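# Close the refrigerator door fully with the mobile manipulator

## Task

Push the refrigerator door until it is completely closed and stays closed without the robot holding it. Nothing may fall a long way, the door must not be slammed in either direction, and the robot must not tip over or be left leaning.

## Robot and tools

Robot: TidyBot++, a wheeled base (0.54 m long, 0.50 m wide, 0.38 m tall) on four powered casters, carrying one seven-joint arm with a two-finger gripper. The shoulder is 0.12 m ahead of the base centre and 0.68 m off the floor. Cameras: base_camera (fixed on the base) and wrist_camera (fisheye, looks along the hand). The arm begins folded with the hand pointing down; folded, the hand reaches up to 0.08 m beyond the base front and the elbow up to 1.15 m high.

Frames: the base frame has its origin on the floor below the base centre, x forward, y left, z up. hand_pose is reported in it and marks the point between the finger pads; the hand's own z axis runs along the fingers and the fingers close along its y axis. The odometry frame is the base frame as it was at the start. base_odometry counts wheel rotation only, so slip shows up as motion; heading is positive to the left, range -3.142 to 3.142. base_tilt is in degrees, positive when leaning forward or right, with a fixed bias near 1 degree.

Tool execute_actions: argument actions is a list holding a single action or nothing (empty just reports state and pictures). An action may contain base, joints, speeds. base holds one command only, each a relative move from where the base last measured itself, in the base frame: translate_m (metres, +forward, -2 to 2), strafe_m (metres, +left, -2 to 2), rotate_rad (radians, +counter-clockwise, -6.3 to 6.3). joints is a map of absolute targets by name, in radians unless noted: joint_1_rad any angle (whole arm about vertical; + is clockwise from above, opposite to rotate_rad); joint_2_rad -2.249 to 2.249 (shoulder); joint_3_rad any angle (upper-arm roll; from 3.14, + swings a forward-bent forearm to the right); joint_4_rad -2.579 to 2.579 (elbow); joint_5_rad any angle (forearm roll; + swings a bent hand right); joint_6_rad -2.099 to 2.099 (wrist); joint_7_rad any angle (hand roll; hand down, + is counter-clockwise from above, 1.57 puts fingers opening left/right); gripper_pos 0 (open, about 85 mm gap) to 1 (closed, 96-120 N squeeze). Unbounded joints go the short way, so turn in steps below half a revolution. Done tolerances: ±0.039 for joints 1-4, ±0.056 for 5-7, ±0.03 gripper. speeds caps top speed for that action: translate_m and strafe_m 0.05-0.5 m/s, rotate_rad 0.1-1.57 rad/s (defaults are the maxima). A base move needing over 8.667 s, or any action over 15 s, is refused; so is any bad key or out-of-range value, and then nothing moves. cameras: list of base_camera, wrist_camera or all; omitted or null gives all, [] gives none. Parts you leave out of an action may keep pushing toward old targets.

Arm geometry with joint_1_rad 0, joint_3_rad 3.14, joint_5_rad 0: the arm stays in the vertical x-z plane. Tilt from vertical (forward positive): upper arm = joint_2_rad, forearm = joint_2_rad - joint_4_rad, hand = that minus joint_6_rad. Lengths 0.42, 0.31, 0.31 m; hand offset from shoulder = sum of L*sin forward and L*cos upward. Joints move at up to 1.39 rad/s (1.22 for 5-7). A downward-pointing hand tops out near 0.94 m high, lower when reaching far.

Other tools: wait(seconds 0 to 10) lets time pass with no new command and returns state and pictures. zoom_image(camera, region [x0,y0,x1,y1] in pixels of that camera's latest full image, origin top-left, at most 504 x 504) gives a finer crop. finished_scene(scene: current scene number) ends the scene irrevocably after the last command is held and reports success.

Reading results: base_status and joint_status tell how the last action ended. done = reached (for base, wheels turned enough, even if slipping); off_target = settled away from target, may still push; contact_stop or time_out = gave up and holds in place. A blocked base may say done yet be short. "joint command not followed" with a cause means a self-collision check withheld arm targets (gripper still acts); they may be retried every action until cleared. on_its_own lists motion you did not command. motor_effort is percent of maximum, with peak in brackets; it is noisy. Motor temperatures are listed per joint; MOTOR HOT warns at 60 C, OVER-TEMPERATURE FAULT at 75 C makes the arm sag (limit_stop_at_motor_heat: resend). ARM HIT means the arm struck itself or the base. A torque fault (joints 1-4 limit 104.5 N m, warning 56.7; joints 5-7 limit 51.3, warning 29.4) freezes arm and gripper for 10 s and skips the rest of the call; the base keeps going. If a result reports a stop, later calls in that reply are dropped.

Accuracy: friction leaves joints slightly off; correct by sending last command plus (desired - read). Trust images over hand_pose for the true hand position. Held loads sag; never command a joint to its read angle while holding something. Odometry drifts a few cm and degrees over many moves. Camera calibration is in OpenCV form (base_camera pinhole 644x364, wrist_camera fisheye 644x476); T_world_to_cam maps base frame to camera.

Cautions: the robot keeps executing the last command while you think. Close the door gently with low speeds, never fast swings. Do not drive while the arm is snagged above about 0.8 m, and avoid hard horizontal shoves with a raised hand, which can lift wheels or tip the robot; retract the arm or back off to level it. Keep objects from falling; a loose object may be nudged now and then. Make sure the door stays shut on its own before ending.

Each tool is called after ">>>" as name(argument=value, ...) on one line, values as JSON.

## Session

>>> execute_actions(actions=[{"joints":{"joint_2_rad":-0.7,"joint_6_rad":0.0}}])

Scene clock: 1.47 s.
Motor temperatures (°C, as the motors report them): [31 36 29 34 37 40 38]
base_odometry: x=+0.000 y=+0.000 heading=+0.000 (m, m, rad; odometry frame)
base_tilt: forward=+0.1 right=+0.5 (deg)
base_status: not commanded
joint_positions: joint_1_rad=-0.018 joint_2_rad=-0.694 joint_3_rad=+3.137 joint_4_rad=-2.561 joint_5_rad=-0.050 joint_6_rad=-0.031 joint_7_rad=+1.608 gripper_pos=+0.000
joint_status: all done
motor_effort: joint_1_rad=+0(0) joint_2_rad=+4(5) joint_3_rad=+0(0) joint_4_rad=+20(20) joint_5_rad=+0(0) joint_6_rad=+9(8) joint_7_rad=+0(1) (%)
hand_pose: x=+0.4452 y=+0.0094 z=+0.8134 quat_wxyz=(-0.009, +0.813, +0.005, +0.582) (m; base frame)
pictures: base_camera, wrist_camera
camera_calibration (this result's frames):
wrist_camera: T_world_to_cam=[[0.0745833, -0.997074, -0.016764, -0.00473224], [-0.334535, -0.00918023, -0.942338, 0.971463], [0.939427, 0.0758909, -0.334241, -0.00978817], [0, 0, 0, 1]] pos_world=[0.334537, 0.0049427, 0.912096]
Images, in order (width x height): base_camera 644x364, wrist_camera 644x476.

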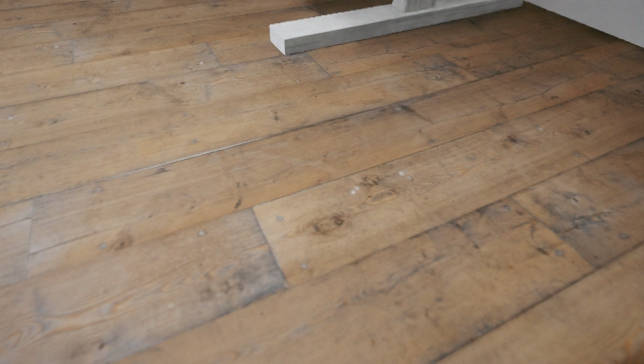

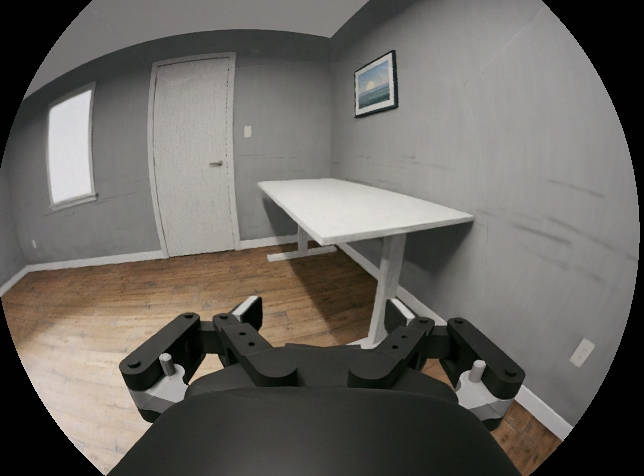

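>>> execute_actions(actions=[{"base":{"rotate_rad":2.0}}])

Scene clock: 5.37 s.
Motor temperatures (°C, as the motors report them): [31 36 29 34 37 40 38]
base_odometry: x=+0.000 y=+0.000 heading=+1.999 (m, m, rad; odometry frame)
base_tilt: forward=+0.1 right=+0.5 (deg)
base_status: done
joint_positions: joint_1_rad=-0.018 joint_2_rad=-0.694 joint_3_rad=+3.137 joint_4_rad=-2.561 joint_5_rad=-0.050 joint_6_rad=-0.031 joint_7_rad=+1.608 gripper_pos=+0.000
joint_status: not commanded
motor_effort: joint_1_rad=+0(1) joint_2_rad=+4(4) joint_3_rad=+0(1) joint_4_rad=+20(20) joint_5_rad=+0(0) joint_6_rad=+8(8) joint_7_rad=+0(0) (%)
hand_pose: x=+0.4452 y=+0.0094 z=+0.8134 quat_wxyz=(-0.009, +0.813, +0.005, +0.582) (m; base frame)
pictures: base_camera, wrist_camera
camera_calibration (this result's frames):
wrist_camera: T_world_to_cam=[[0.0745835, -0.997074, -0.016764, -0.00473228], [-0.334536, -0.00918035, -0.942338, 0.971463], [0.939427, 0.075891, -0.334241, -0.009788], [0, 0, 0, 1]] pos_world=[0.334537, 0.00494276, 0.912096]
Images, in order (width x height): base_camera 644x364, wrist_camera 644x476.

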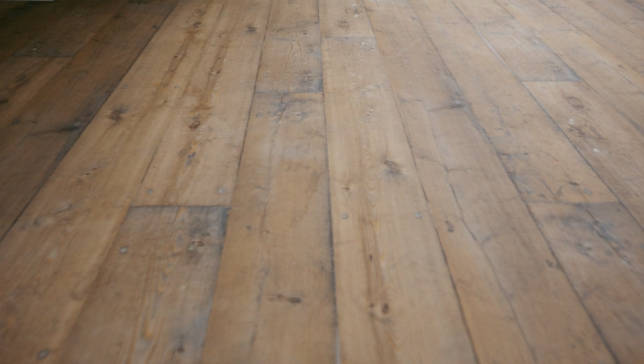

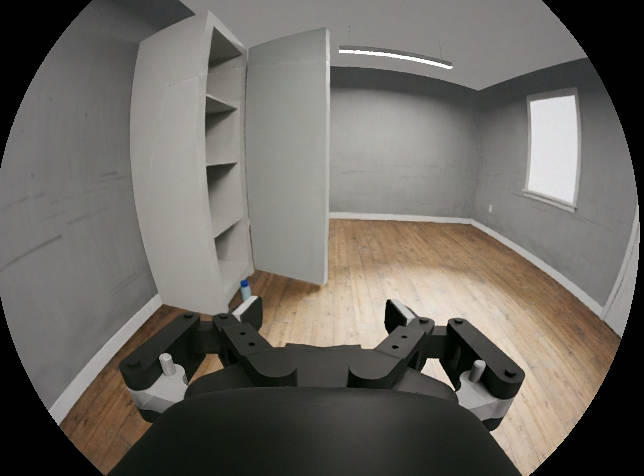

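>>> execute_actions(actions=[{"base":{"strafe_m":0.3},"joints":{"joint_6_rad":-0.4}}], cameras=[])

>>> execute_actions(actions=[{"base":{"translate_m":0.75}}])

Scene clock: 17.40 s.
Motor temperatures (°C, as the motors report them): [31 36 29 34 37 40 38]
base_odometry: x=-0.273 y=-0.125 heading=+2.000 (m, m, rad; odometry frame)
base_tilt: forward=+0.1 right=+0.5 (deg)
base_status: done
joint_positions: joint_1_rad=-0.018 joint_2_rad=-0.694 joint_3_rad=+3.137 joint_4_rad=-2.564 joint_5_rad=-0.050 joint_6_rad=-0.385 joint_7_rad=+1.608 gripper_pos=+0.000
joint_status: all done
motor_effort: joint_1_rad=+0(1) joint_2_rad=+5(5) joint_3_rad=+0(2) joint_4_rad=+19(21) joint_5_rad=+1(1) joint_6_rad=+7(9) joint_7_rad=-1(0) (%)
hand_pose: x=+0.3913 y=+0.0132 z=+0.7159 quat_wxyz=(-0.014, +0.903, +0.010, +0.429) (m; base frame)
pictures: none
No camera images: the call's "cameras" was empty. Leave "cameras" out to get every camera's image.

Scene clock: 20.23 s.
Motor temperatures (°C, as the motors report them): [31 36 29 34 37 40 38]
base_odometry: x=-0.585 y=+0.557 heading=+2.000 (m, m, rad; odometry frame)
base_tilt: forward=+0.1 right=+0.5 (deg)
base_status: done
joint_positions: joint_1_rad=-0.018 joint_2_rad=-0.695 joint_3_rad=+3.137 joint_4_rad=-2.564 joint_5_rad=-0.050 joint_6_rad=-0.385 joint_7_rad=+1.608 gripper_pos=+0.000
joint_status: not commanded
motor_effort: joint_1_rad=+0(0) joint_2_rad=+5(6) joint_3_rad=+0(1) joint_4_rad=+19(20) joint_5_rad=-1(0) joint_6_rad=+6(7) joint_7_rad=+0(0) (%)
hand_pose: x=+0.3913 y=+0.0132 z=+0.7162 quat_wxyz=(-0.014, +0.903, +0.010, +0.429) (m; base frame)
pictures: base_camera, wrist_camera
camera_calibration (this result's frames):
wrist_camera: T_world_to_cam=[[0.0798548, -0.995927, -0.0418671, 0.0173942], [-0.641309, -0.0191758, -0.767043, 0.856505], [0.763116, 0.0881018, -0.640228, 0.29607], [0, 0, 0, 1]] pos_world=[0.321959, 0.00766325, 0.847257]
Images, in order (width x height): base_camera 644x364, wrist_camera 644x476.

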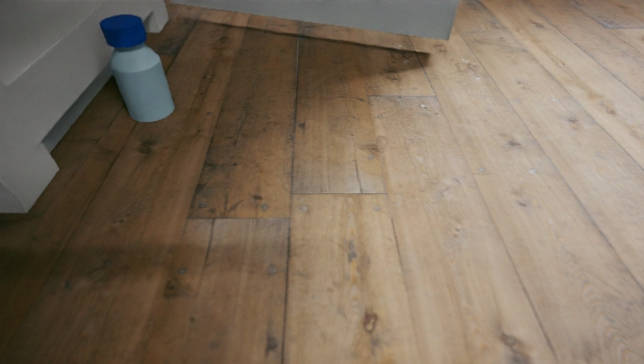

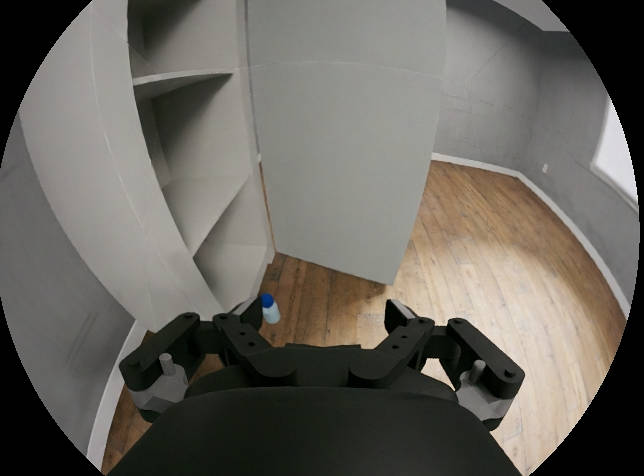

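>>> execute_actions(actions=[{"base":{"translate_m":0.13},"joints":{"joint_1_rad":-0.25,"joint_2_rad":1.171,"joint_3_rad":3.14,"joint_4_rad":-1.37,"joint_5_rad":0.02,"joint_6_rad":-0.6,"joint_7_rad":-0.47}}], cameras=[])

>>> execute_actions(actions=[{"joints":{"joint_1_rad":-0.444}}])

Scene clock: 30.10 s.
Motor temperatures (°C, as the motors report them): [31 36 29 35 37 40 38]
base_odometry: x=-0.639 y=+0.675 heading=+2.000 (m, m, rad; odometry frame)
base_tilt: forward=+0.2 right=+0.5 (deg)
base_status: done
joint_positions: joint_1_rad=-0.236 joint_2_rad=+1.168 joint_3_rad=+3.137 joint_4_rad=-1.387 joint_5_rad=-0.006 joint_6_rad=-0.559 joint_7_rad=-0.445 gripper_pos=+0.000
joint_status: all done
motor_effort: joint_1_rad=+0(0) joint_2_rad=-42(44) joint_3_rad=-2(0) joint_4_rad=+9(20) joint_5_rad=+0(1) joint_6_rad=+0(8) joint_7_rad=+0(0) (%)
hand_pose: x=+0.6719 y=+0.1383 z=+0.2739 quat_wxyz=(-0.014, +0.628, -0.778, +0.002) (m; base frame)
pictures: none
No camera images: the call's "cameras" was empty. Leave "cameras" out to get every camera's image.

Scene clock: 31.50 s.
Motor temperatures (°C, as the motors report them): [31 36 29 35 37 40 38]
base_odometry: x=-0.639 y=+0.675 heading=+2.000 (m, m, rad; odometry frame)
base_tilt: forward=+0.1 right=+0.5 (deg)
base_status: not commanded
joint_positions: joint_1_rad=-0.447 joint_2_rad=+1.168 joint_3_rad=+3.135 joint_4_rad=-1.386 joint_5_rad=-0.003 joint_6_rad=-0.559 joint_7_rad=-0.445 gripper_pos=+0.000
joint_status: all done
motor_effort: joint_1_rad=+0(3) joint_2_rad=-42(43) joint_3_rad=-1(3) joint_4_rad=+9(9) joint_5_rad=+0(1) joint_6_rad=+0(0) joint_7_rad=+0(0) (%)
hand_pose: x=+0.6308 y=+0.2516 z=+0.2740 quat_wxyz=(-0.015, +0.708, -0.706, +0.001) (m; base frame)
pictures: base_camera, wrist_camera
camera_calibration (this result's frames):
wrist_camera: T_world_to_cam=[[-0.996933, -0.0111945, -0.0774543, 0.658354], [-0.0137945, 0.999356, 0.0331151, -0.195838], [0.0770338, 0.034082, -0.996446, 0.35314], [0, 0, 0, 1]] pos_world=[0.62643, 0.191046, 0.409363]
Images, in order (width x height): base_camera 644x364, wrist_camera 644x476.

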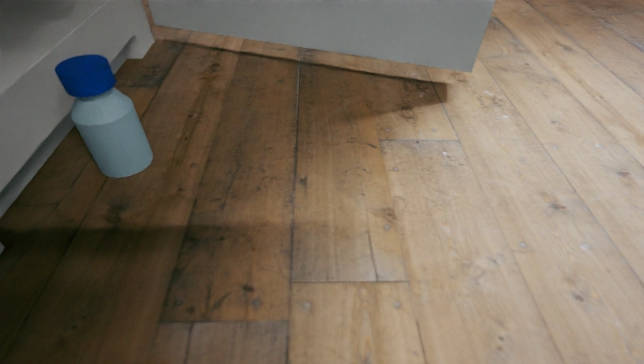

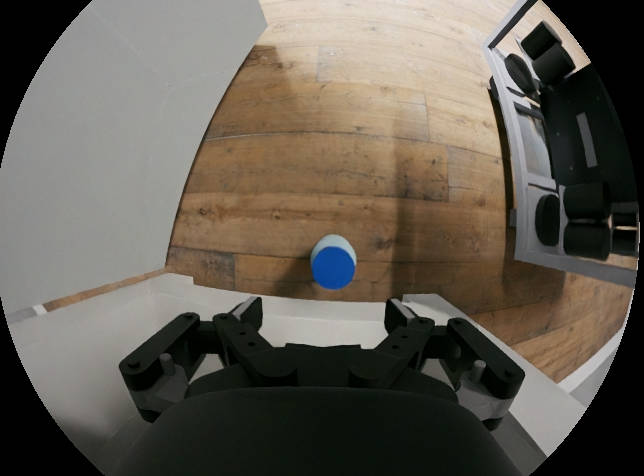

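>>> execute_actions(actions=[{"joints":{"joint_1_rad":-0.43,"joint_2_rad":1.541,"joint_4_rad":-1.052}}])

Scene clock: 35.10 s.
Motor temperatures (°C, as the motors report them): [31 36 29 35 37 40 38]
base_odometry: x=-0.639 y=+0.675 heading=+2.000 (m, m, rad; odometry frame)
base_tilt: forward=+0.1 right=+0.5 (deg)
base_status: not commanded
joint_positions: joint_1_rad=-0.444 joint_2_rad=+1.489 joint_3_rad=+3.135 joint_4_rad=-1.054 joint_5_rad=-0.003 joint_6_rad=-0.585 joint_7_rad=-0.445 gripper_pos=+0.000
joint_status: joint_2_rad off_target (ended at +1.489, target +1.541); the others done
motor_effort: joint_1_rad=+0(2) joint_2_rad=-37(47) joint_3_rad=-1(2) joint_4_rad=+8(10) joint_5_rad=+1(2) joint_6_rad=+3(7) joint_7_rad=+0(0) (%)
hand_pose: x=+0.6587 y=+0.2632 z=+0.1450 quat_wxyz=(-0.008, +0.706, -0.708, -0.002) (m; base frame)
pictures: base_camera, wrist_camera
camera_calibration (this result's frames):
wrist_camera: T_world_to_cam=[[-0.997989, -0.00680369, -0.0630209, 0.673811], [-0.00854955, 0.999586, 0.0274746, -0.2055], [0.0628079, 0.0279582, -0.997634, 0.233254], [0, 0, 0, 1]] pos_world=[0.656049, 0.203478, 0.280812]
Images, in order (width x height): base_camera 644x364, wrist_camera 644x476.

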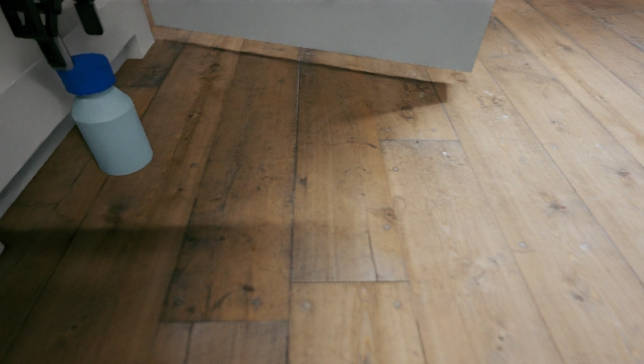

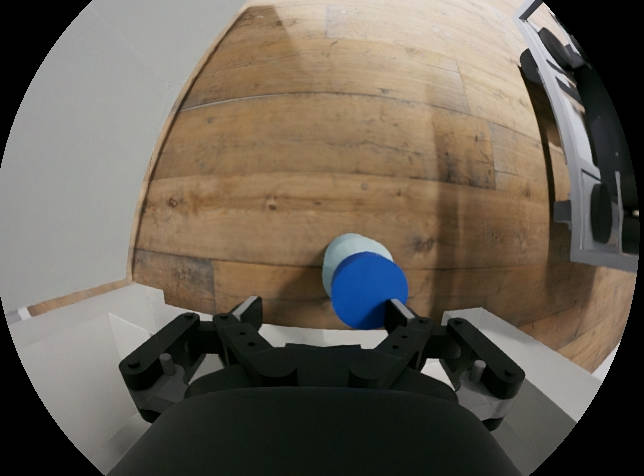

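>>> execute_actions(actions=[{"joints":{"joint_2_rad":1.39,"joint_4_rad":-1.25,"joint_6_rad":-0.48}}], cameras=["wrist_camera"])

Scene clock: 39.57 s.
Motor temperatures (°C, as the motors report them): [31 36 29 35 37 40 38]
base_odometry: x=-0.639 y=+0.675 heading=+2.000 (m, m, rad; odometry frame)
base_tilt: forward=+0.1 right=+0.5 (deg)
base_status: not commanded
joint_positions: joint_1_rad=-0.444 joint_2_rad=+1.397 joint_3_rad=+3.135 joint_4_rad=-1.239 joint_5_rad=-0.003 joint_6_rad=-0.519 joint_7_rad=-0.445 gripper_pos=+0.000
joint_status: all done
motor_effort: joint_1_rad=-1(1) joint_2_rad=-44(45) joint_3_rad=-1(2) joint_4_rad=+8(9) joint_5_rad=+0(0) joint_6_rad=+0(2) joint_7_rad=+0(0) (%)
hand_pose: x=+0.6247 y=+0.2470 z=+0.1686 quat_wxyz=(+0.005, +0.706, -0.708, -0.006) (m; base frame)
pictures: wrist_camera
camera_calibration (this result's frames):
wrist_camera: T_world_to_cam=[[-0.999193, -0.00800275, -0.0393718, 0.638261], [-0.00864382, 0.999832, 0.0161392, -0.188372], [0.039236, 0.0164665, -0.999094, 0.277214], [0, 0, 0, 1]] pos_world=[0.625241, 0.188883, 0.305133]
Images, in order (width x height): wrist_camera 644x476.

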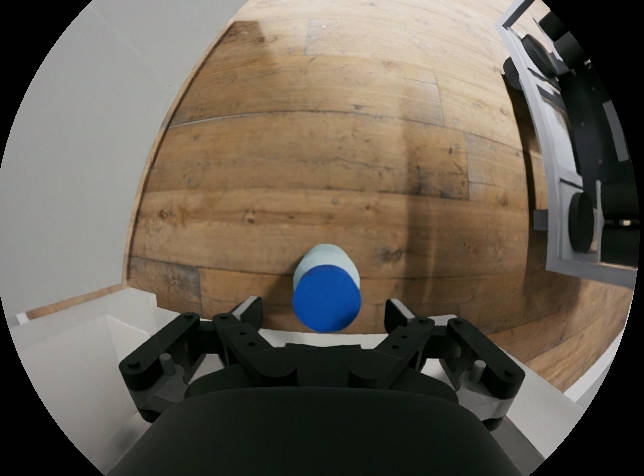

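>>> execute_actions(actions=[{"joints":{"joint_2_rad":1.465,"joint_4_rad":-1.165}}], cameras=[])

>>> execute_actions(actions=[{"joints":{"joint_2_rad":1.53,"joint_4_rad":-1.10}}], cameras=["wrist_camera"])

Scene clock: 43.67 s.
Motor temperatures (°C, as the motors report them): [31 36 29 35 37 40 38]
base_odometry: x=-0.639 y=+0.675 heading=+2.000 (m, m, rad; odometry frame)
base_tilt: forward=+0.2 right=+0.5 (deg)
base_status: not commanded
joint_positions: joint_1_rad=-0.444 joint_2_rad=+1.459 joint_3_rad=+3.135 joint_4_rad=-1.174 joint_5_rad=-0.003 joint_6_rad=-0.519 joint_7_rad=-0.445 gripper_pos=+0.000
joint_status: all done
motor_effort: joint_1_rad=+0(1) joint_2_rad=-44(46) joint_3_rad=-2(2) joint_4_rad=+8(8) joint_5_rad=+0(1) joint_6_rad=+0(1) joint_7_rad=+0(0) (%)
hand_pose: x=+0.6296 y=+0.2493 z=+0.1431 quat_wxyz=(+0.003, +0.706, -0.708, -0.006) (m; base frame)
pictures: none
No camera images: the call's "cameras" was empty. Leave "cameras" out to get every camera's image.

Scene clock: 44.57 s.
Motor temperatures (°C, as the motors report them): [31 36 29 35 37 40 38]
base_odometry: x=-0.639 y=+0.675 heading=+2.000 (m, m, rad; odometry frame)
base_tilt: forward=+0.1 right=+0.5 (deg)
base_status: not commanded
joint_positions: joint_1_rad=-0.444 joint_2_rad=+1.525 joint_3_rad=+3.135 joint_4_rad=-1.110 joint_5_rad=-0.003 joint_6_rad=-0.519 joint_7_rad=-0.445 gripper_pos=+0.000
joint_status: all done
motor_effort: joint_1_rad=+0(0) joint_2_rad=-44(46) joint_3_rad=-1(2) joint_4_rad=+8(9) joint_5_rad=+0(1) joint_6_rad=+0(0) joint_7_rad=+0(1) (%)
hand_pose: x=+0.6308 y=+0.2499 z=+0.1153 quat_wxyz=(+0.004, +0.706, -0.708, -0.006) (m; base frame)
pictures: wrist_camera
camera_calibration (this result's frames):
wrist_camera: T_world_to_cam=[[-0.999137, -0.00707206, -0.0409369, 0.642225], [-0.00777243, 0.999826, 0.0169748, -0.190933], [0.0408097, 0.0172783, -0.999018, 0.222426], [0, 0, 0, 1]] pos_world=[0.631109, 0.191598, 0.251739]
Images, in order (width x height): wrist_camera 644x476.

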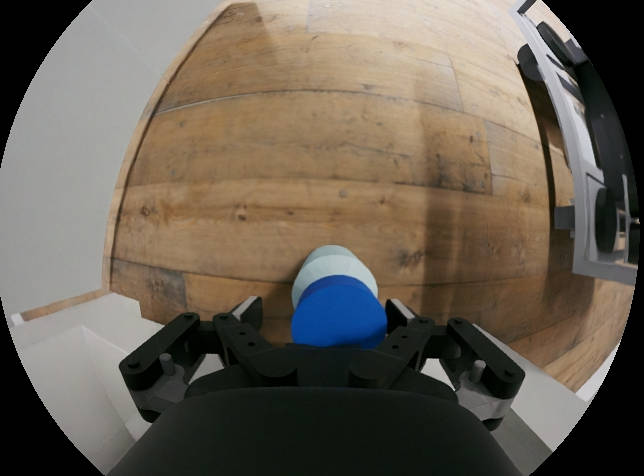

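>>> execute_actions(actions=[{"joints":{"gripper_pos":1}}], cameras=[])

>>> execute_actions(actions=[{"joints":{"joint_2_rad":1.46}}], cameras=[])

>>> execute_actions(actions=[{"base":{"translate_m":-0.4}}], cameras=["base_camera"])

>>> execute_actions(actions=[{"joints":{"joint_1_rad":-0.8}}], cameras=[])

>>> execute_actions(actions=[{"joints":{"joint_2_rad":1.516}}], cameras=[])

Scene clock: 48.53 s.
Motor temperatures (°C, as the motors report them): [31 37 29 34 37 40 38]
base_odometry: x=-0.639 y=+0.675 heading=+2.000 (m, m, rad; odometry frame)
base_tilt: forward=+0.2 right=+0.5 (deg)
base_status: not commanded
joint_positions: joint_1_rad=-0.444 joint_2_rad=+1.524 joint_3_rad=+3.135 joint_4_rad=-1.110 joint_5_rad=-0.003 joint_6_rad=-0.518 joint_7_rad=-0.445 gripper_pos=+0.420
joint_status: gripper_pos off_target (ended at +0.420, target +1.000)
motor_effort: joint_1_rad=+0(1) joint_2_rad=-43(45) joint_3_rad=-1(2) joint_4_rad=+8(9) joint_5_rad=+0(0) joint_6_rad=+0(1) joint_7_rad=+1(0) (%)
hand_pose: x=+0.6316 y=+0.2502 z=+0.1158 quat_wxyz=(+0.003, +0.706, -0.708, -0.006) (m; base frame)
pictures: none
No camera images: the call's "cameras" was empty. Leave "cameras" out to get every camera's image.

Scene clock: 49.53 s.
Motor temperatures (°C, as the motors report them): [31 37 29 34 37 40 38]
base_odometry: x=-0.639 y=+0.675 heading=+2.000 (m, m, rad; odometry frame)
base_tilt: forward=+0.2 right=+0.5 (deg)
base_status: not commanded
joint_positions: joint_1_rad=-0.443 joint_2_rad=+1.499 joint_3_rad=+3.135 joint_4_rad=-1.110 joint_5_rad=-0.003 joint_6_rad=-0.518 joint_7_rad=-0.445 gripper_pos=+0.420
joint_status: all done
motor_effort: joint_1_rad=+0(0) joint_2_rad=-49(50) joint_3_rad=-2(2) joint_4_rad=+9(9) joint_5_rad=+0(0) joint_6_rad=+0(1) joint_7_rad=+1(0) (%)
hand_pose: x=+0.6442 y=+0.2561 z=+0.1301 quat_wxyz=(-0.009, +0.706, -0.708, -0.001) (m; base frame)
pictures: none
No camera images: the call's "cameras" was empty. Leave "cameras" out to get every camera's image.

Scene clock: 51.77 s.
Motor temperatures (°C, as the motors report them): [31 37 29 34 37 40 38]
base_odometry: x=-0.473 y=+0.311 heading=+2.001 (m, m, rad; odometry frame)
base_tilt: forward=+0.2 right=+0.5 (deg)
base_status: done
joint_positions: joint_1_rad=-0.434 joint_2_rad=+1.494 joint_3_rad=+3.135 joint_4_rad=-1.110 joint_5_rad=-0.003 joint_6_rad=-0.515 joint_7_rad=-0.445 gripper_pos=+0.420
joint_status: not commanded
motor_effort: joint_1_rad=+0(2) joint_2_rad=-50(51) joint_3_rad=-1(3) joint_4_rad=+9(11) joint_5_rad=+0(0) joint_6_rad=+0(1) joint_7_rad=+1(0) (%)
hand_pose: x=+0.6496 y=+0.2526 z=+0.1332 quat_wxyz=(-0.012, +0.703, -0.711, +0.000) (m; base frame)
pictures: base_camera
Images, in order (width x height): base_camera 644x364.

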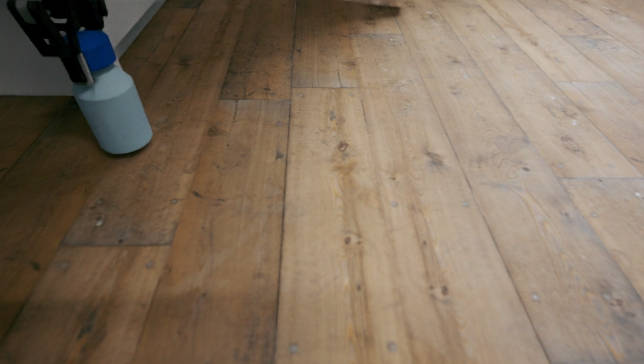

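Scene clock: 53.50 s.
Motor temperatures (°C, as the motors report them): [31 37 29 34 37 40 38]
base_odometry: x=-0.473 y=+0.311 heading=+2.001 (m, m, rad; odometry frame)
base_tilt: forward=+0.1 right=+0.4 (deg)
base_status: not commanded
joint_positions: joint_1_rad=-0.802 joint_2_rad=+1.494 joint_3_rad=+3.135 joint_4_rad=-1.110 joint_5_rad=-0.001 joint_6_rad=-0.515 joint_7_rad=-0.445 gripper_pos=+0.420
joint_status: all done
motor_effort: joint_1_rad=-1(5) joint_2_rad=-50(51) joint_3_rad=-2(4) joint_4_rad=+10(10) joint_5_rad=+0(1) joint_6_rad=+0(0) joint_7_rad=+1(0) (%)
hand_pose: x=+0.5236 y=+0.4262 z=+0.1332 quat_wxyz=(-0.012, +0.821, -0.570, -0.002) (m; base frame)
pictures: none
No camera images: the call's "cameras" was empty. Leave "cameras" out to get every camera's image.

Scene clock: 54.47 s.
Motor temperatures (°C, as the motors report them): [31 37 29 34 37 40 38]
base_odometry: x=-0.473 y=+0.311 heading=+2.000 (m, m, rad; odometry frame)
base_tilt: forward=+0.1 right=+0.5 (deg)
base_status: not commanded
joint_positions: joint_1_rad=-0.802 joint_2_rad=+1.524 joint_3_rad=+3.135 joint_4_rad=-1.110 joint_5_rad=-0.001 joint_6_rad=-0.515 joint_7_rad=-0.445 gripper_pos=+0.420
joint_status: all done
motor_effort: joint_1_rad=+0(2) joint_2_rad=-43(49) joint_3_rad=-1(2) joint_4_rad=+7(10) joint_5_rad=+0(0) joint_6_rad=+0(2) joint_7_rad=+0(0) (%)
hand_pose: x=+0.5119 y=+0.4142 z=+0.1156 quat_wxyz=(+0.003, +0.821, -0.571, -0.004) (m; base frame)
pictures: none
No camera images: the call's "cameras" was empty. Leave "cameras" out to get every camera's image.

>>> execute_actions(actions=[{"joints":{"gripper_pos":0}}], cameras=[])

>>> execute_actions(actions=[{"joints":{"joint_2_rad":1.39,"joint_4_rad":-1.235}}], cameras=[])

>>> execute_actions(actions=[{"joints":{"joint_2_rad":1.0,"joint_4_rad":-1.6}}], cameras=["wrist_camera"])

>>> execute_actions(actions=[{"base":{"strafe_m":-0.65},"joints":{"joint_1_rad":0,"joint_2_rad":1.0,"joint_4_rad":-2.25,"joint_6_rad":1.676,"joint_7_rad":1.57,"gripper_pos":1}}], cameras=[])

>>> execute_actions(actions=[{"base":{"translate_m":1.35}}], cameras=[])

>>> execute_actions(actions=[{"joints":{"joint_1_rad":-1.55}}], cameras=["wrist_camera"])

Scene clock: 59.53 s.
Motor temperatures (°C, as the motors report them): [31 37 29 34 37 40 38]
base_odometry: x=-0.473 y=+0.311 heading=+2.000 (m, m, rad; odometry frame)
base_tilt: forward=+0.1 right=+0.5 (deg)
base_status: not commanded
joint_positions: joint_1_rad=-0.802 joint_2_rad=+1.523 joint_3_rad=+3.135 joint_4_rad=-1.110 joint_5_rad=-0.001 joint_6_rad=-0.515 joint_7_rad=-0.445 gripper_pos=+0.000
joint_status: all done
motor_effort: joint_1_rad=+0(0) joint_2_rad=-44(48) joint_3_rad=-1(2) joint_4_rad=+7(9) joint_5_rad=+1(0) joint_6_rad=+0(1) joint_7_rad=+1(0) (%)
hand_pose: x=+0.5123 y=+0.4145 z=+0.1161 quat_wxyz=(+0.003, +0.821, -0.571, -0.004) (m; base frame)
pictures: none
No camera images: the call's "cameras" was empty. Leave "cameras" out to get every camera's image.

Scene clock: 60.83 s.
Motor temperatures (°C, as the motors report them): [31 37 29 34 37 40 38]
base_odometry: x=-0.473 y=+0.311 heading=+2.000 (m, m, rad; odometry frame)
base_tilt: forward=+0.1 right=+0.5 (deg)
base_status: not commanded
joint_positions: joint_1_rad=-0.802 joint_2_rad=+1.389 joint_3_rad=+3.135 joint_4_rad=-1.223 joint_5_rad=-0.001 joint_6_rad=-0.515 joint_7_rad=-0.445 gripper_pos=+0.000
joint_status: all done
motor_effort: joint_1_rad=+0(0) joint_2_rad=-43(46) joint_3_rad=-2(2) joint_4_rad=+8(8) joint_5_rad=+0(0) joint_6_rad=+1(0) joint_7_rad=+0(1) (%)
hand_pose: x=+0.5165 y=+0.4191 z=+0.1757 quat_wxyz=(-0.008, +0.821, -0.570, -0.002) (m; base frame)
pictures: none
No camera images: the call's "cameras" was empty. Leave "cameras" out to get every camera's image.

Scene clock: 62.40 s.
Motor temperatures (°C, as the motors report them): [31 38 29 34 37 40 38]
base_odometry: x=-0.473 y=+0.311 heading=+2.000 (m, m, rad; odometry frame)
base_tilt: forward=+0.1 right=+0.5 (deg)
base_status: not commanded
joint_positions: joint_1_rad=-0.802 joint_2_rad=+1.000 joint_3_rad=+3.135 joint_4_rad=-1.585 joint_5_rad=-0.001 joint_6_rad=-0.515 joint_7_rad=-0.445 gripper_pos=+0.000
joint_status: all done
motor_effort: joint_1_rad=+0(0) joint_2_rad=-38(46) joint_3_rad=-1(1) joint_4_rad=+8(9) joint_5_rad=+1(0) joint_6_rad=+0(0) joint_7_rad=+1(0) (%)
hand_pose: x=+0.4858 y=+0.3871 z=+0.3314 quat_wxyz=(-0.021, +0.822, -0.569, +0.000) (m; base frame)
pictures: wrist_camera
camera_calibration (this result's frames):
wrist_camera: T_world_to_cam=[[-0.928928, -0.35912, -0.0901401, 0.62565], [-0.363488, 0.930849, 0.037364, -0.1402], [0.0704887, 0.0674733, -0.995228, 0.406716], [0, 0, 0, 1]] pos_world=[0.501554, 0.327746, 0.466409]
Images, in order (width x height): wrist_camera 644x476.

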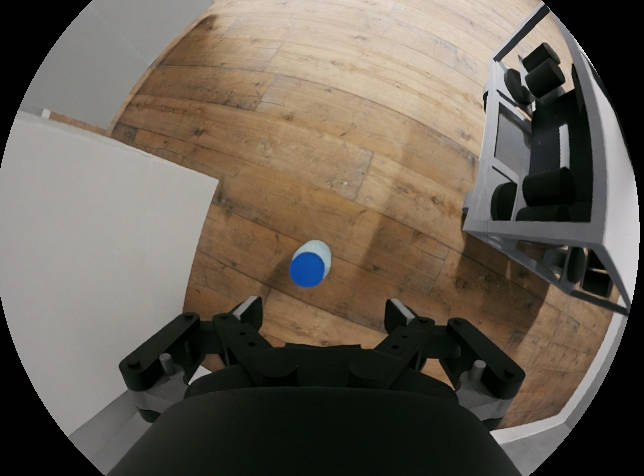

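Scene clock: 65.07 s.
Motor temperatures (°C, as the motors report them): [31 38 29 34 37 40 38]
base_odometry: x=+0.119 y=+0.582 heading=+2.000 (m, m, rad; odometry frame)
base_tilt: forward=+0.1 right=+0.5 (deg)
base_status: done
joint_positions: joint_1_rad=+0.002 joint_2_rad=+1.000 joint_3_rad=+3.137 joint_4_rad=-2.234 joint_5_rad=-0.001 joint_6_rad=+1.645 joint_7_rad=+1.548 gripper_pos=+0.999
joint_status: all done
motor_effort: joint_1_rad=+0(3) joint_2_rad=-34(39) joint_3_rad=-1(3) joint_4_rad=+4(8) joint_5_rad=+0(1) joint_6_rad=+9(9) joint_7_rad=+0(0) (%)
hand_pose: x=+0.7551 y=+0.0018 z=+0.5902 quat_wxyz=(-0.009, +0.714, -0.010, +0.700) (m; base frame)
pictures: none
No camera images: the call's "cameras" was empty. Leave "cameras" out to get every camera's image.

Scene clock: 69.10 s.
Motor temperatures (°C, as the motors report them): [31 38 29 34 37 40 38]
base_odometry: x=-0.443 y=+1.810 heading=+2.000 (m, m, rad; odometry frame)
base_tilt: forward=+0.1 right=+0.5 (deg)
base_status: done
joint_positions: joint_1_rad=+0.002 joint_2_rad=+1.000 joint_3_rad=+3.137 joint_4_rad=-2.240 joint_5_rad=-0.001 joint_6_rad=+1.645 joint_7_rad=+1.548 gripper_pos=+0.999
joint_status: not commanded
motor_effort: joint_1_rad=+0(1) joint_2_rad=-33(35) joint_3_rad=-1(1) joint_4_rad=+3(5) joint_5_rad=+0(0) joint_6_rad=+8(9) joint_7_rad=+0(0) (%)
hand_pose: x=+0.7534 y=+0.0018 z=+0.5888 quat_wxyz=(-0.009, +0.716, -0.010, +0.698) (m; base frame)
pictures: none
No camera images: the call's "cameras" was empty. Leave "cameras" out to get every camera's image.

Scene clock: 71.87 s.
Motor temperatures (°C, as the motors report them): [31 38 29 34 37 40 38]
base_odometry: x=-0.443 y=+1.810 heading=+2.000 (m, m, rad; odometry frame)
base_tilt: forward=+0.1 right=+0.5 (deg)
base_status: not commanded
joint_positions: joint_1_rad=-1.543 joint_2_rad=+1.000 joint_3_rad=+3.137 joint_4_rad=-2.240 joint_5_rad=-0.001 joint_6_rad=+1.645 joint_7_rad=+1.548 gripper_pos=+0.999
joint_status: all done
motor_effort: joint_1_rad=+0(2) joint_2_rad=-34(34) joint_3_rad=-1(2) joint_4_rad=+3(3) joint_5_rad=+0(1) joint_6_rad=+8(9) joint_7_rad=+0(0) (%)
hand_pose: x=+0.1332 y=+0.6343 z=+0.5888 quat_wxyz=(-0.494, +0.519, +0.493, +0.494) (m; base frame)
pictures: wrist_camera
camera_calibration (this result's frames):
wrist_camera: T_world_to_cam=[[0.999438, 0.0288859, -0.0170088, -0.136009], [-0.0159086, -0.0378984, -0.999155, 0.670366], [-0.0295061, 0.998864, -0.0374176, -0.470293], [0, 0, 0, 1]] pos_world=[0.132721, 0.499094, 0.649888]
Images, in order (width x height): wrist_camera 644x476.

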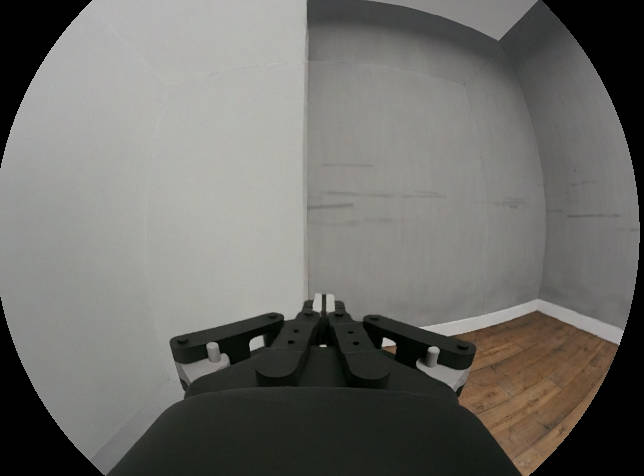

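>>> execute_actions(actions=[{"base":{"translate_m":-0.45},"speeds":{"translate_m":0.1}}], cameras=["wrist_camera"])

>>> execute_actions(actions=[{"base":{"strafe_m":0.27},"speeds":{"strafe_m":0.07}}], cameras=["wrist_camera"])

Scene clock: 79.27 s.
Motor temperatures (°C, as the motors report them): [31 38 29 34 37 40 38]
base_odometry: x=-0.255 y=+1.401 heading=+2.000 (m, m, rad; odometry frame)
base_tilt: forward=+0.1 right=+0.5 (deg)
base_status: done
joint_positions: joint_1_rad=-1.548 joint_2_rad=+1.000 joint_3_rad=+3.147 joint_4_rad=-2.240 joint_5_rad=-0.002 joint_6_rad=+1.645 joint_7_rad=+1.548 gripper_pos=+0.999
joint_status: not commanded
motor_effort: joint_1_rad=+0(6) joint_2_rad=-34(35) joint_3_rad=-1(6) joint_4_rad=+4(5) joint_5_rad=+0(6) joint_6_rad=+9(9) joint_7_rad=+0(0) (%)
hand_pose: x=+0.1353 y=+0.6343 z=+0.5887 quat_wxyz=(-0.491, +0.518, +0.494, +0.496) (m; base frame)
pictures: wrist_camera
camera_calibration (this result's frames):
wrist_camera: T_world_to_cam=[[0.999621, 0.0262353, -0.0082916, -0.141527], [-0.00728759, -0.0381361, -0.999246, 0.669316], [-0.0265318, 0.998928, -0.0379304, -0.470354], [0, 0, 0, 1]] pos_world=[0.133872, 0.499088, 0.649797]
Images, in order (width x height): wrist_camera 644x476.

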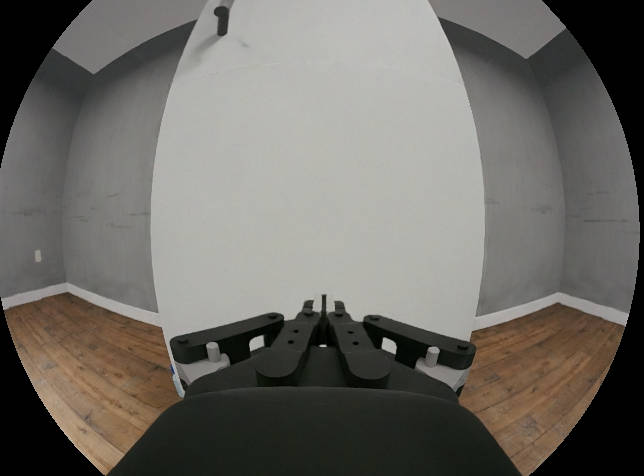

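Scene clock: 83.67 s.
Motor temperatures (°C, as the motors report them): [31 38 29 34 37 40 38]
base_odometry: x=-0.501 y=+1.288 heading=+2.000 (m, m, rad; odometry frame)
base_tilt: forward=+0.1 right=+0.5 (deg)
base_status: done
joint_positions: joint_1_rad=-1.548 joint_2_rad=+1.000 joint_3_rad=+3.147 joint_4_rad=-2.263 joint_5_rad=-0.002 joint_6_rad=+1.654 joint_7_rad=+1.548 gripper_pos=+0.999
joint_status: not commanded
motor_effort: joint_1_rad=+0(1) joint_2_rad=-32(36) joint_3_rad=-1(2) joint_4_rad=+5(14) joint_5_rad=+0(1) joint_6_rad=+7(9) joint_7_rad=+0(0) (%)
hand_pose: x=+0.1350 y=+0.6270 z=+0.5851 quat_wxyz=(-0.488, +0.521, +0.498, +0.493) (m; base frame)
pictures: wrist_camera
camera_calibration (this result's frames):
wrist_camera: T_world_to_cam=[[0.999608, 0.0265072, -0.00903952, -0.140783], [-0.00765741, -0.0517865, -0.998629, 0.673769], [-0.026939, 0.998306, -0.0515632, -0.454846], [0, 0, 0, 1]] pos_world=[0.133634, 0.4927, 0.648119]
Images, in order (width x height): wrist_camera 644x476.

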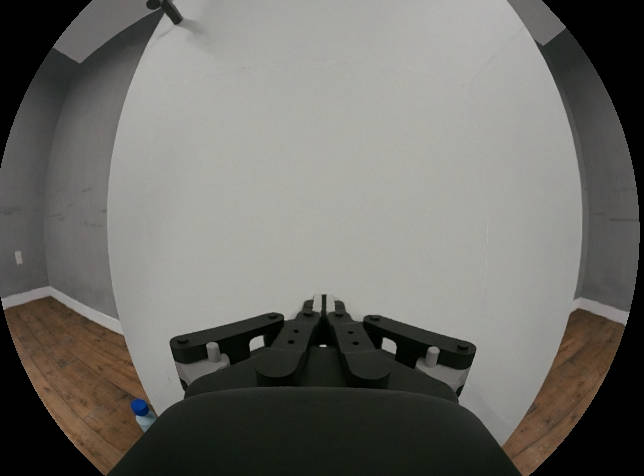

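Likely closed; confirm with a small push.

>>> execute_actions(actions=[{"base":{"strafe_m":0.02},"speeds":{"strafe_m":0.05}}], cameras=[])

>>> execute_actions(actions=[{"base":{"strafe_m":-0.1}}], cameras=["wrist_camera"])

Scene clock: 86.53 s.
Motor temperatures (°C, as the motors report them): [31 38 29 34 37 40 38]
base_odometry: x=-0.518 y=+1.280 heading=+2.000 (m, m, rad; odometry frame)
base_tilt: forward=+0.1 right=+0.5 (deg)
base_status: done
joint_positions: joint_1_rad=-1.547 joint_2_rad=+0.989 joint_3_rad=+3.147 joint_4_rad=-2.326 joint_5_rad=-0.002 joint_6_rad=+1.687 joint_7_rad=+1.548 gripper_pos=+0.999
joint_status: not commanded
motor_effort: joint_1_rad=-3(4) joint_2_rad=-31(36) joint_3_rad=-2(3) joint_4_rad=+17(19) joint_5_rad=+2(3) joint_6_rad=+4(9) joint_7_rad=+0(0) (%)
hand_pose: x=+0.1350 y=+0.6080 z=+0.5853 quat_wxyz=(-0.483, +0.526, +0.502, +0.488) (m; base frame)
pictures: none
No camera images: the call's "cameras" was empty. Leave "cameras" out to get every camera's image.

Scene clock: 87.73 s.
Motor temperatures (°C, as the motors report them): [31 38 29 34 37 40 38]
base_odometry: x=-0.428 y=+1.321 heading=+2.000 (m, m, rad; odometry frame)
base_tilt: forward=+0.1 right=+0.5 (deg)
base_status: done
joint_positions: joint_1_rad=-1.548 joint_2_rad=+1.005 joint_3_rad=+3.147 joint_4_rad=-2.248 joint_5_rad=-0.001 joint_6_rad=+1.687 joint_7_rad=+1.548 gripper_pos=+0.999
joint_status: not commanded
motor_effort: joint_1_rad=+0(2) joint_2_rad=-33(36) joint_3_rad=-1(3) joint_4_rad=+4(16) joint_5_rad=+0(2) joint_6_rad=+9(11) joint_7_rad=-1(0) (%)
hand_pose: x=+0.1344 y=+0.6315 z=+0.5965 quat_wxyz=(-0.499, +0.510, +0.487, +0.503) (m; base frame)
pictures: wrist_camera
camera_calibration (this result's frames):
wrist_camera: T_world_to_cam=[[0.999578, 0.0282525, -0.0067617, -0.142674], [-0.00651705, -0.00874241, -0.999941, 0.658828], [-0.0283099, 0.999563, -0.0085546, -0.485011], [0, 0, 0, 1]] pos_world=[0.133177, 0.49459, 0.653675]
Images, in order (width x height): wrist_camera 644x476.

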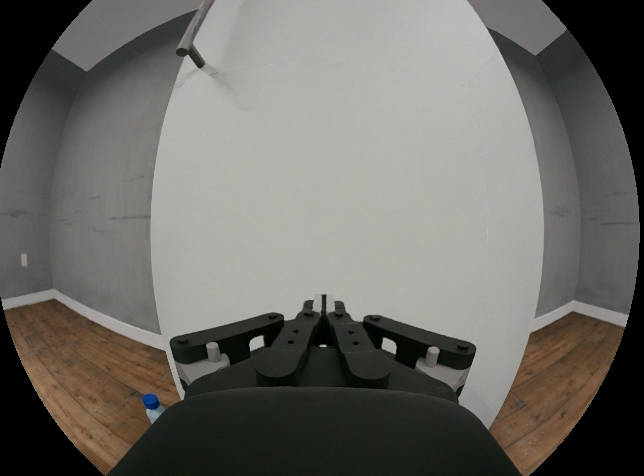

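>>> finished_scene(scene=2)

The scene is finished: the task was done.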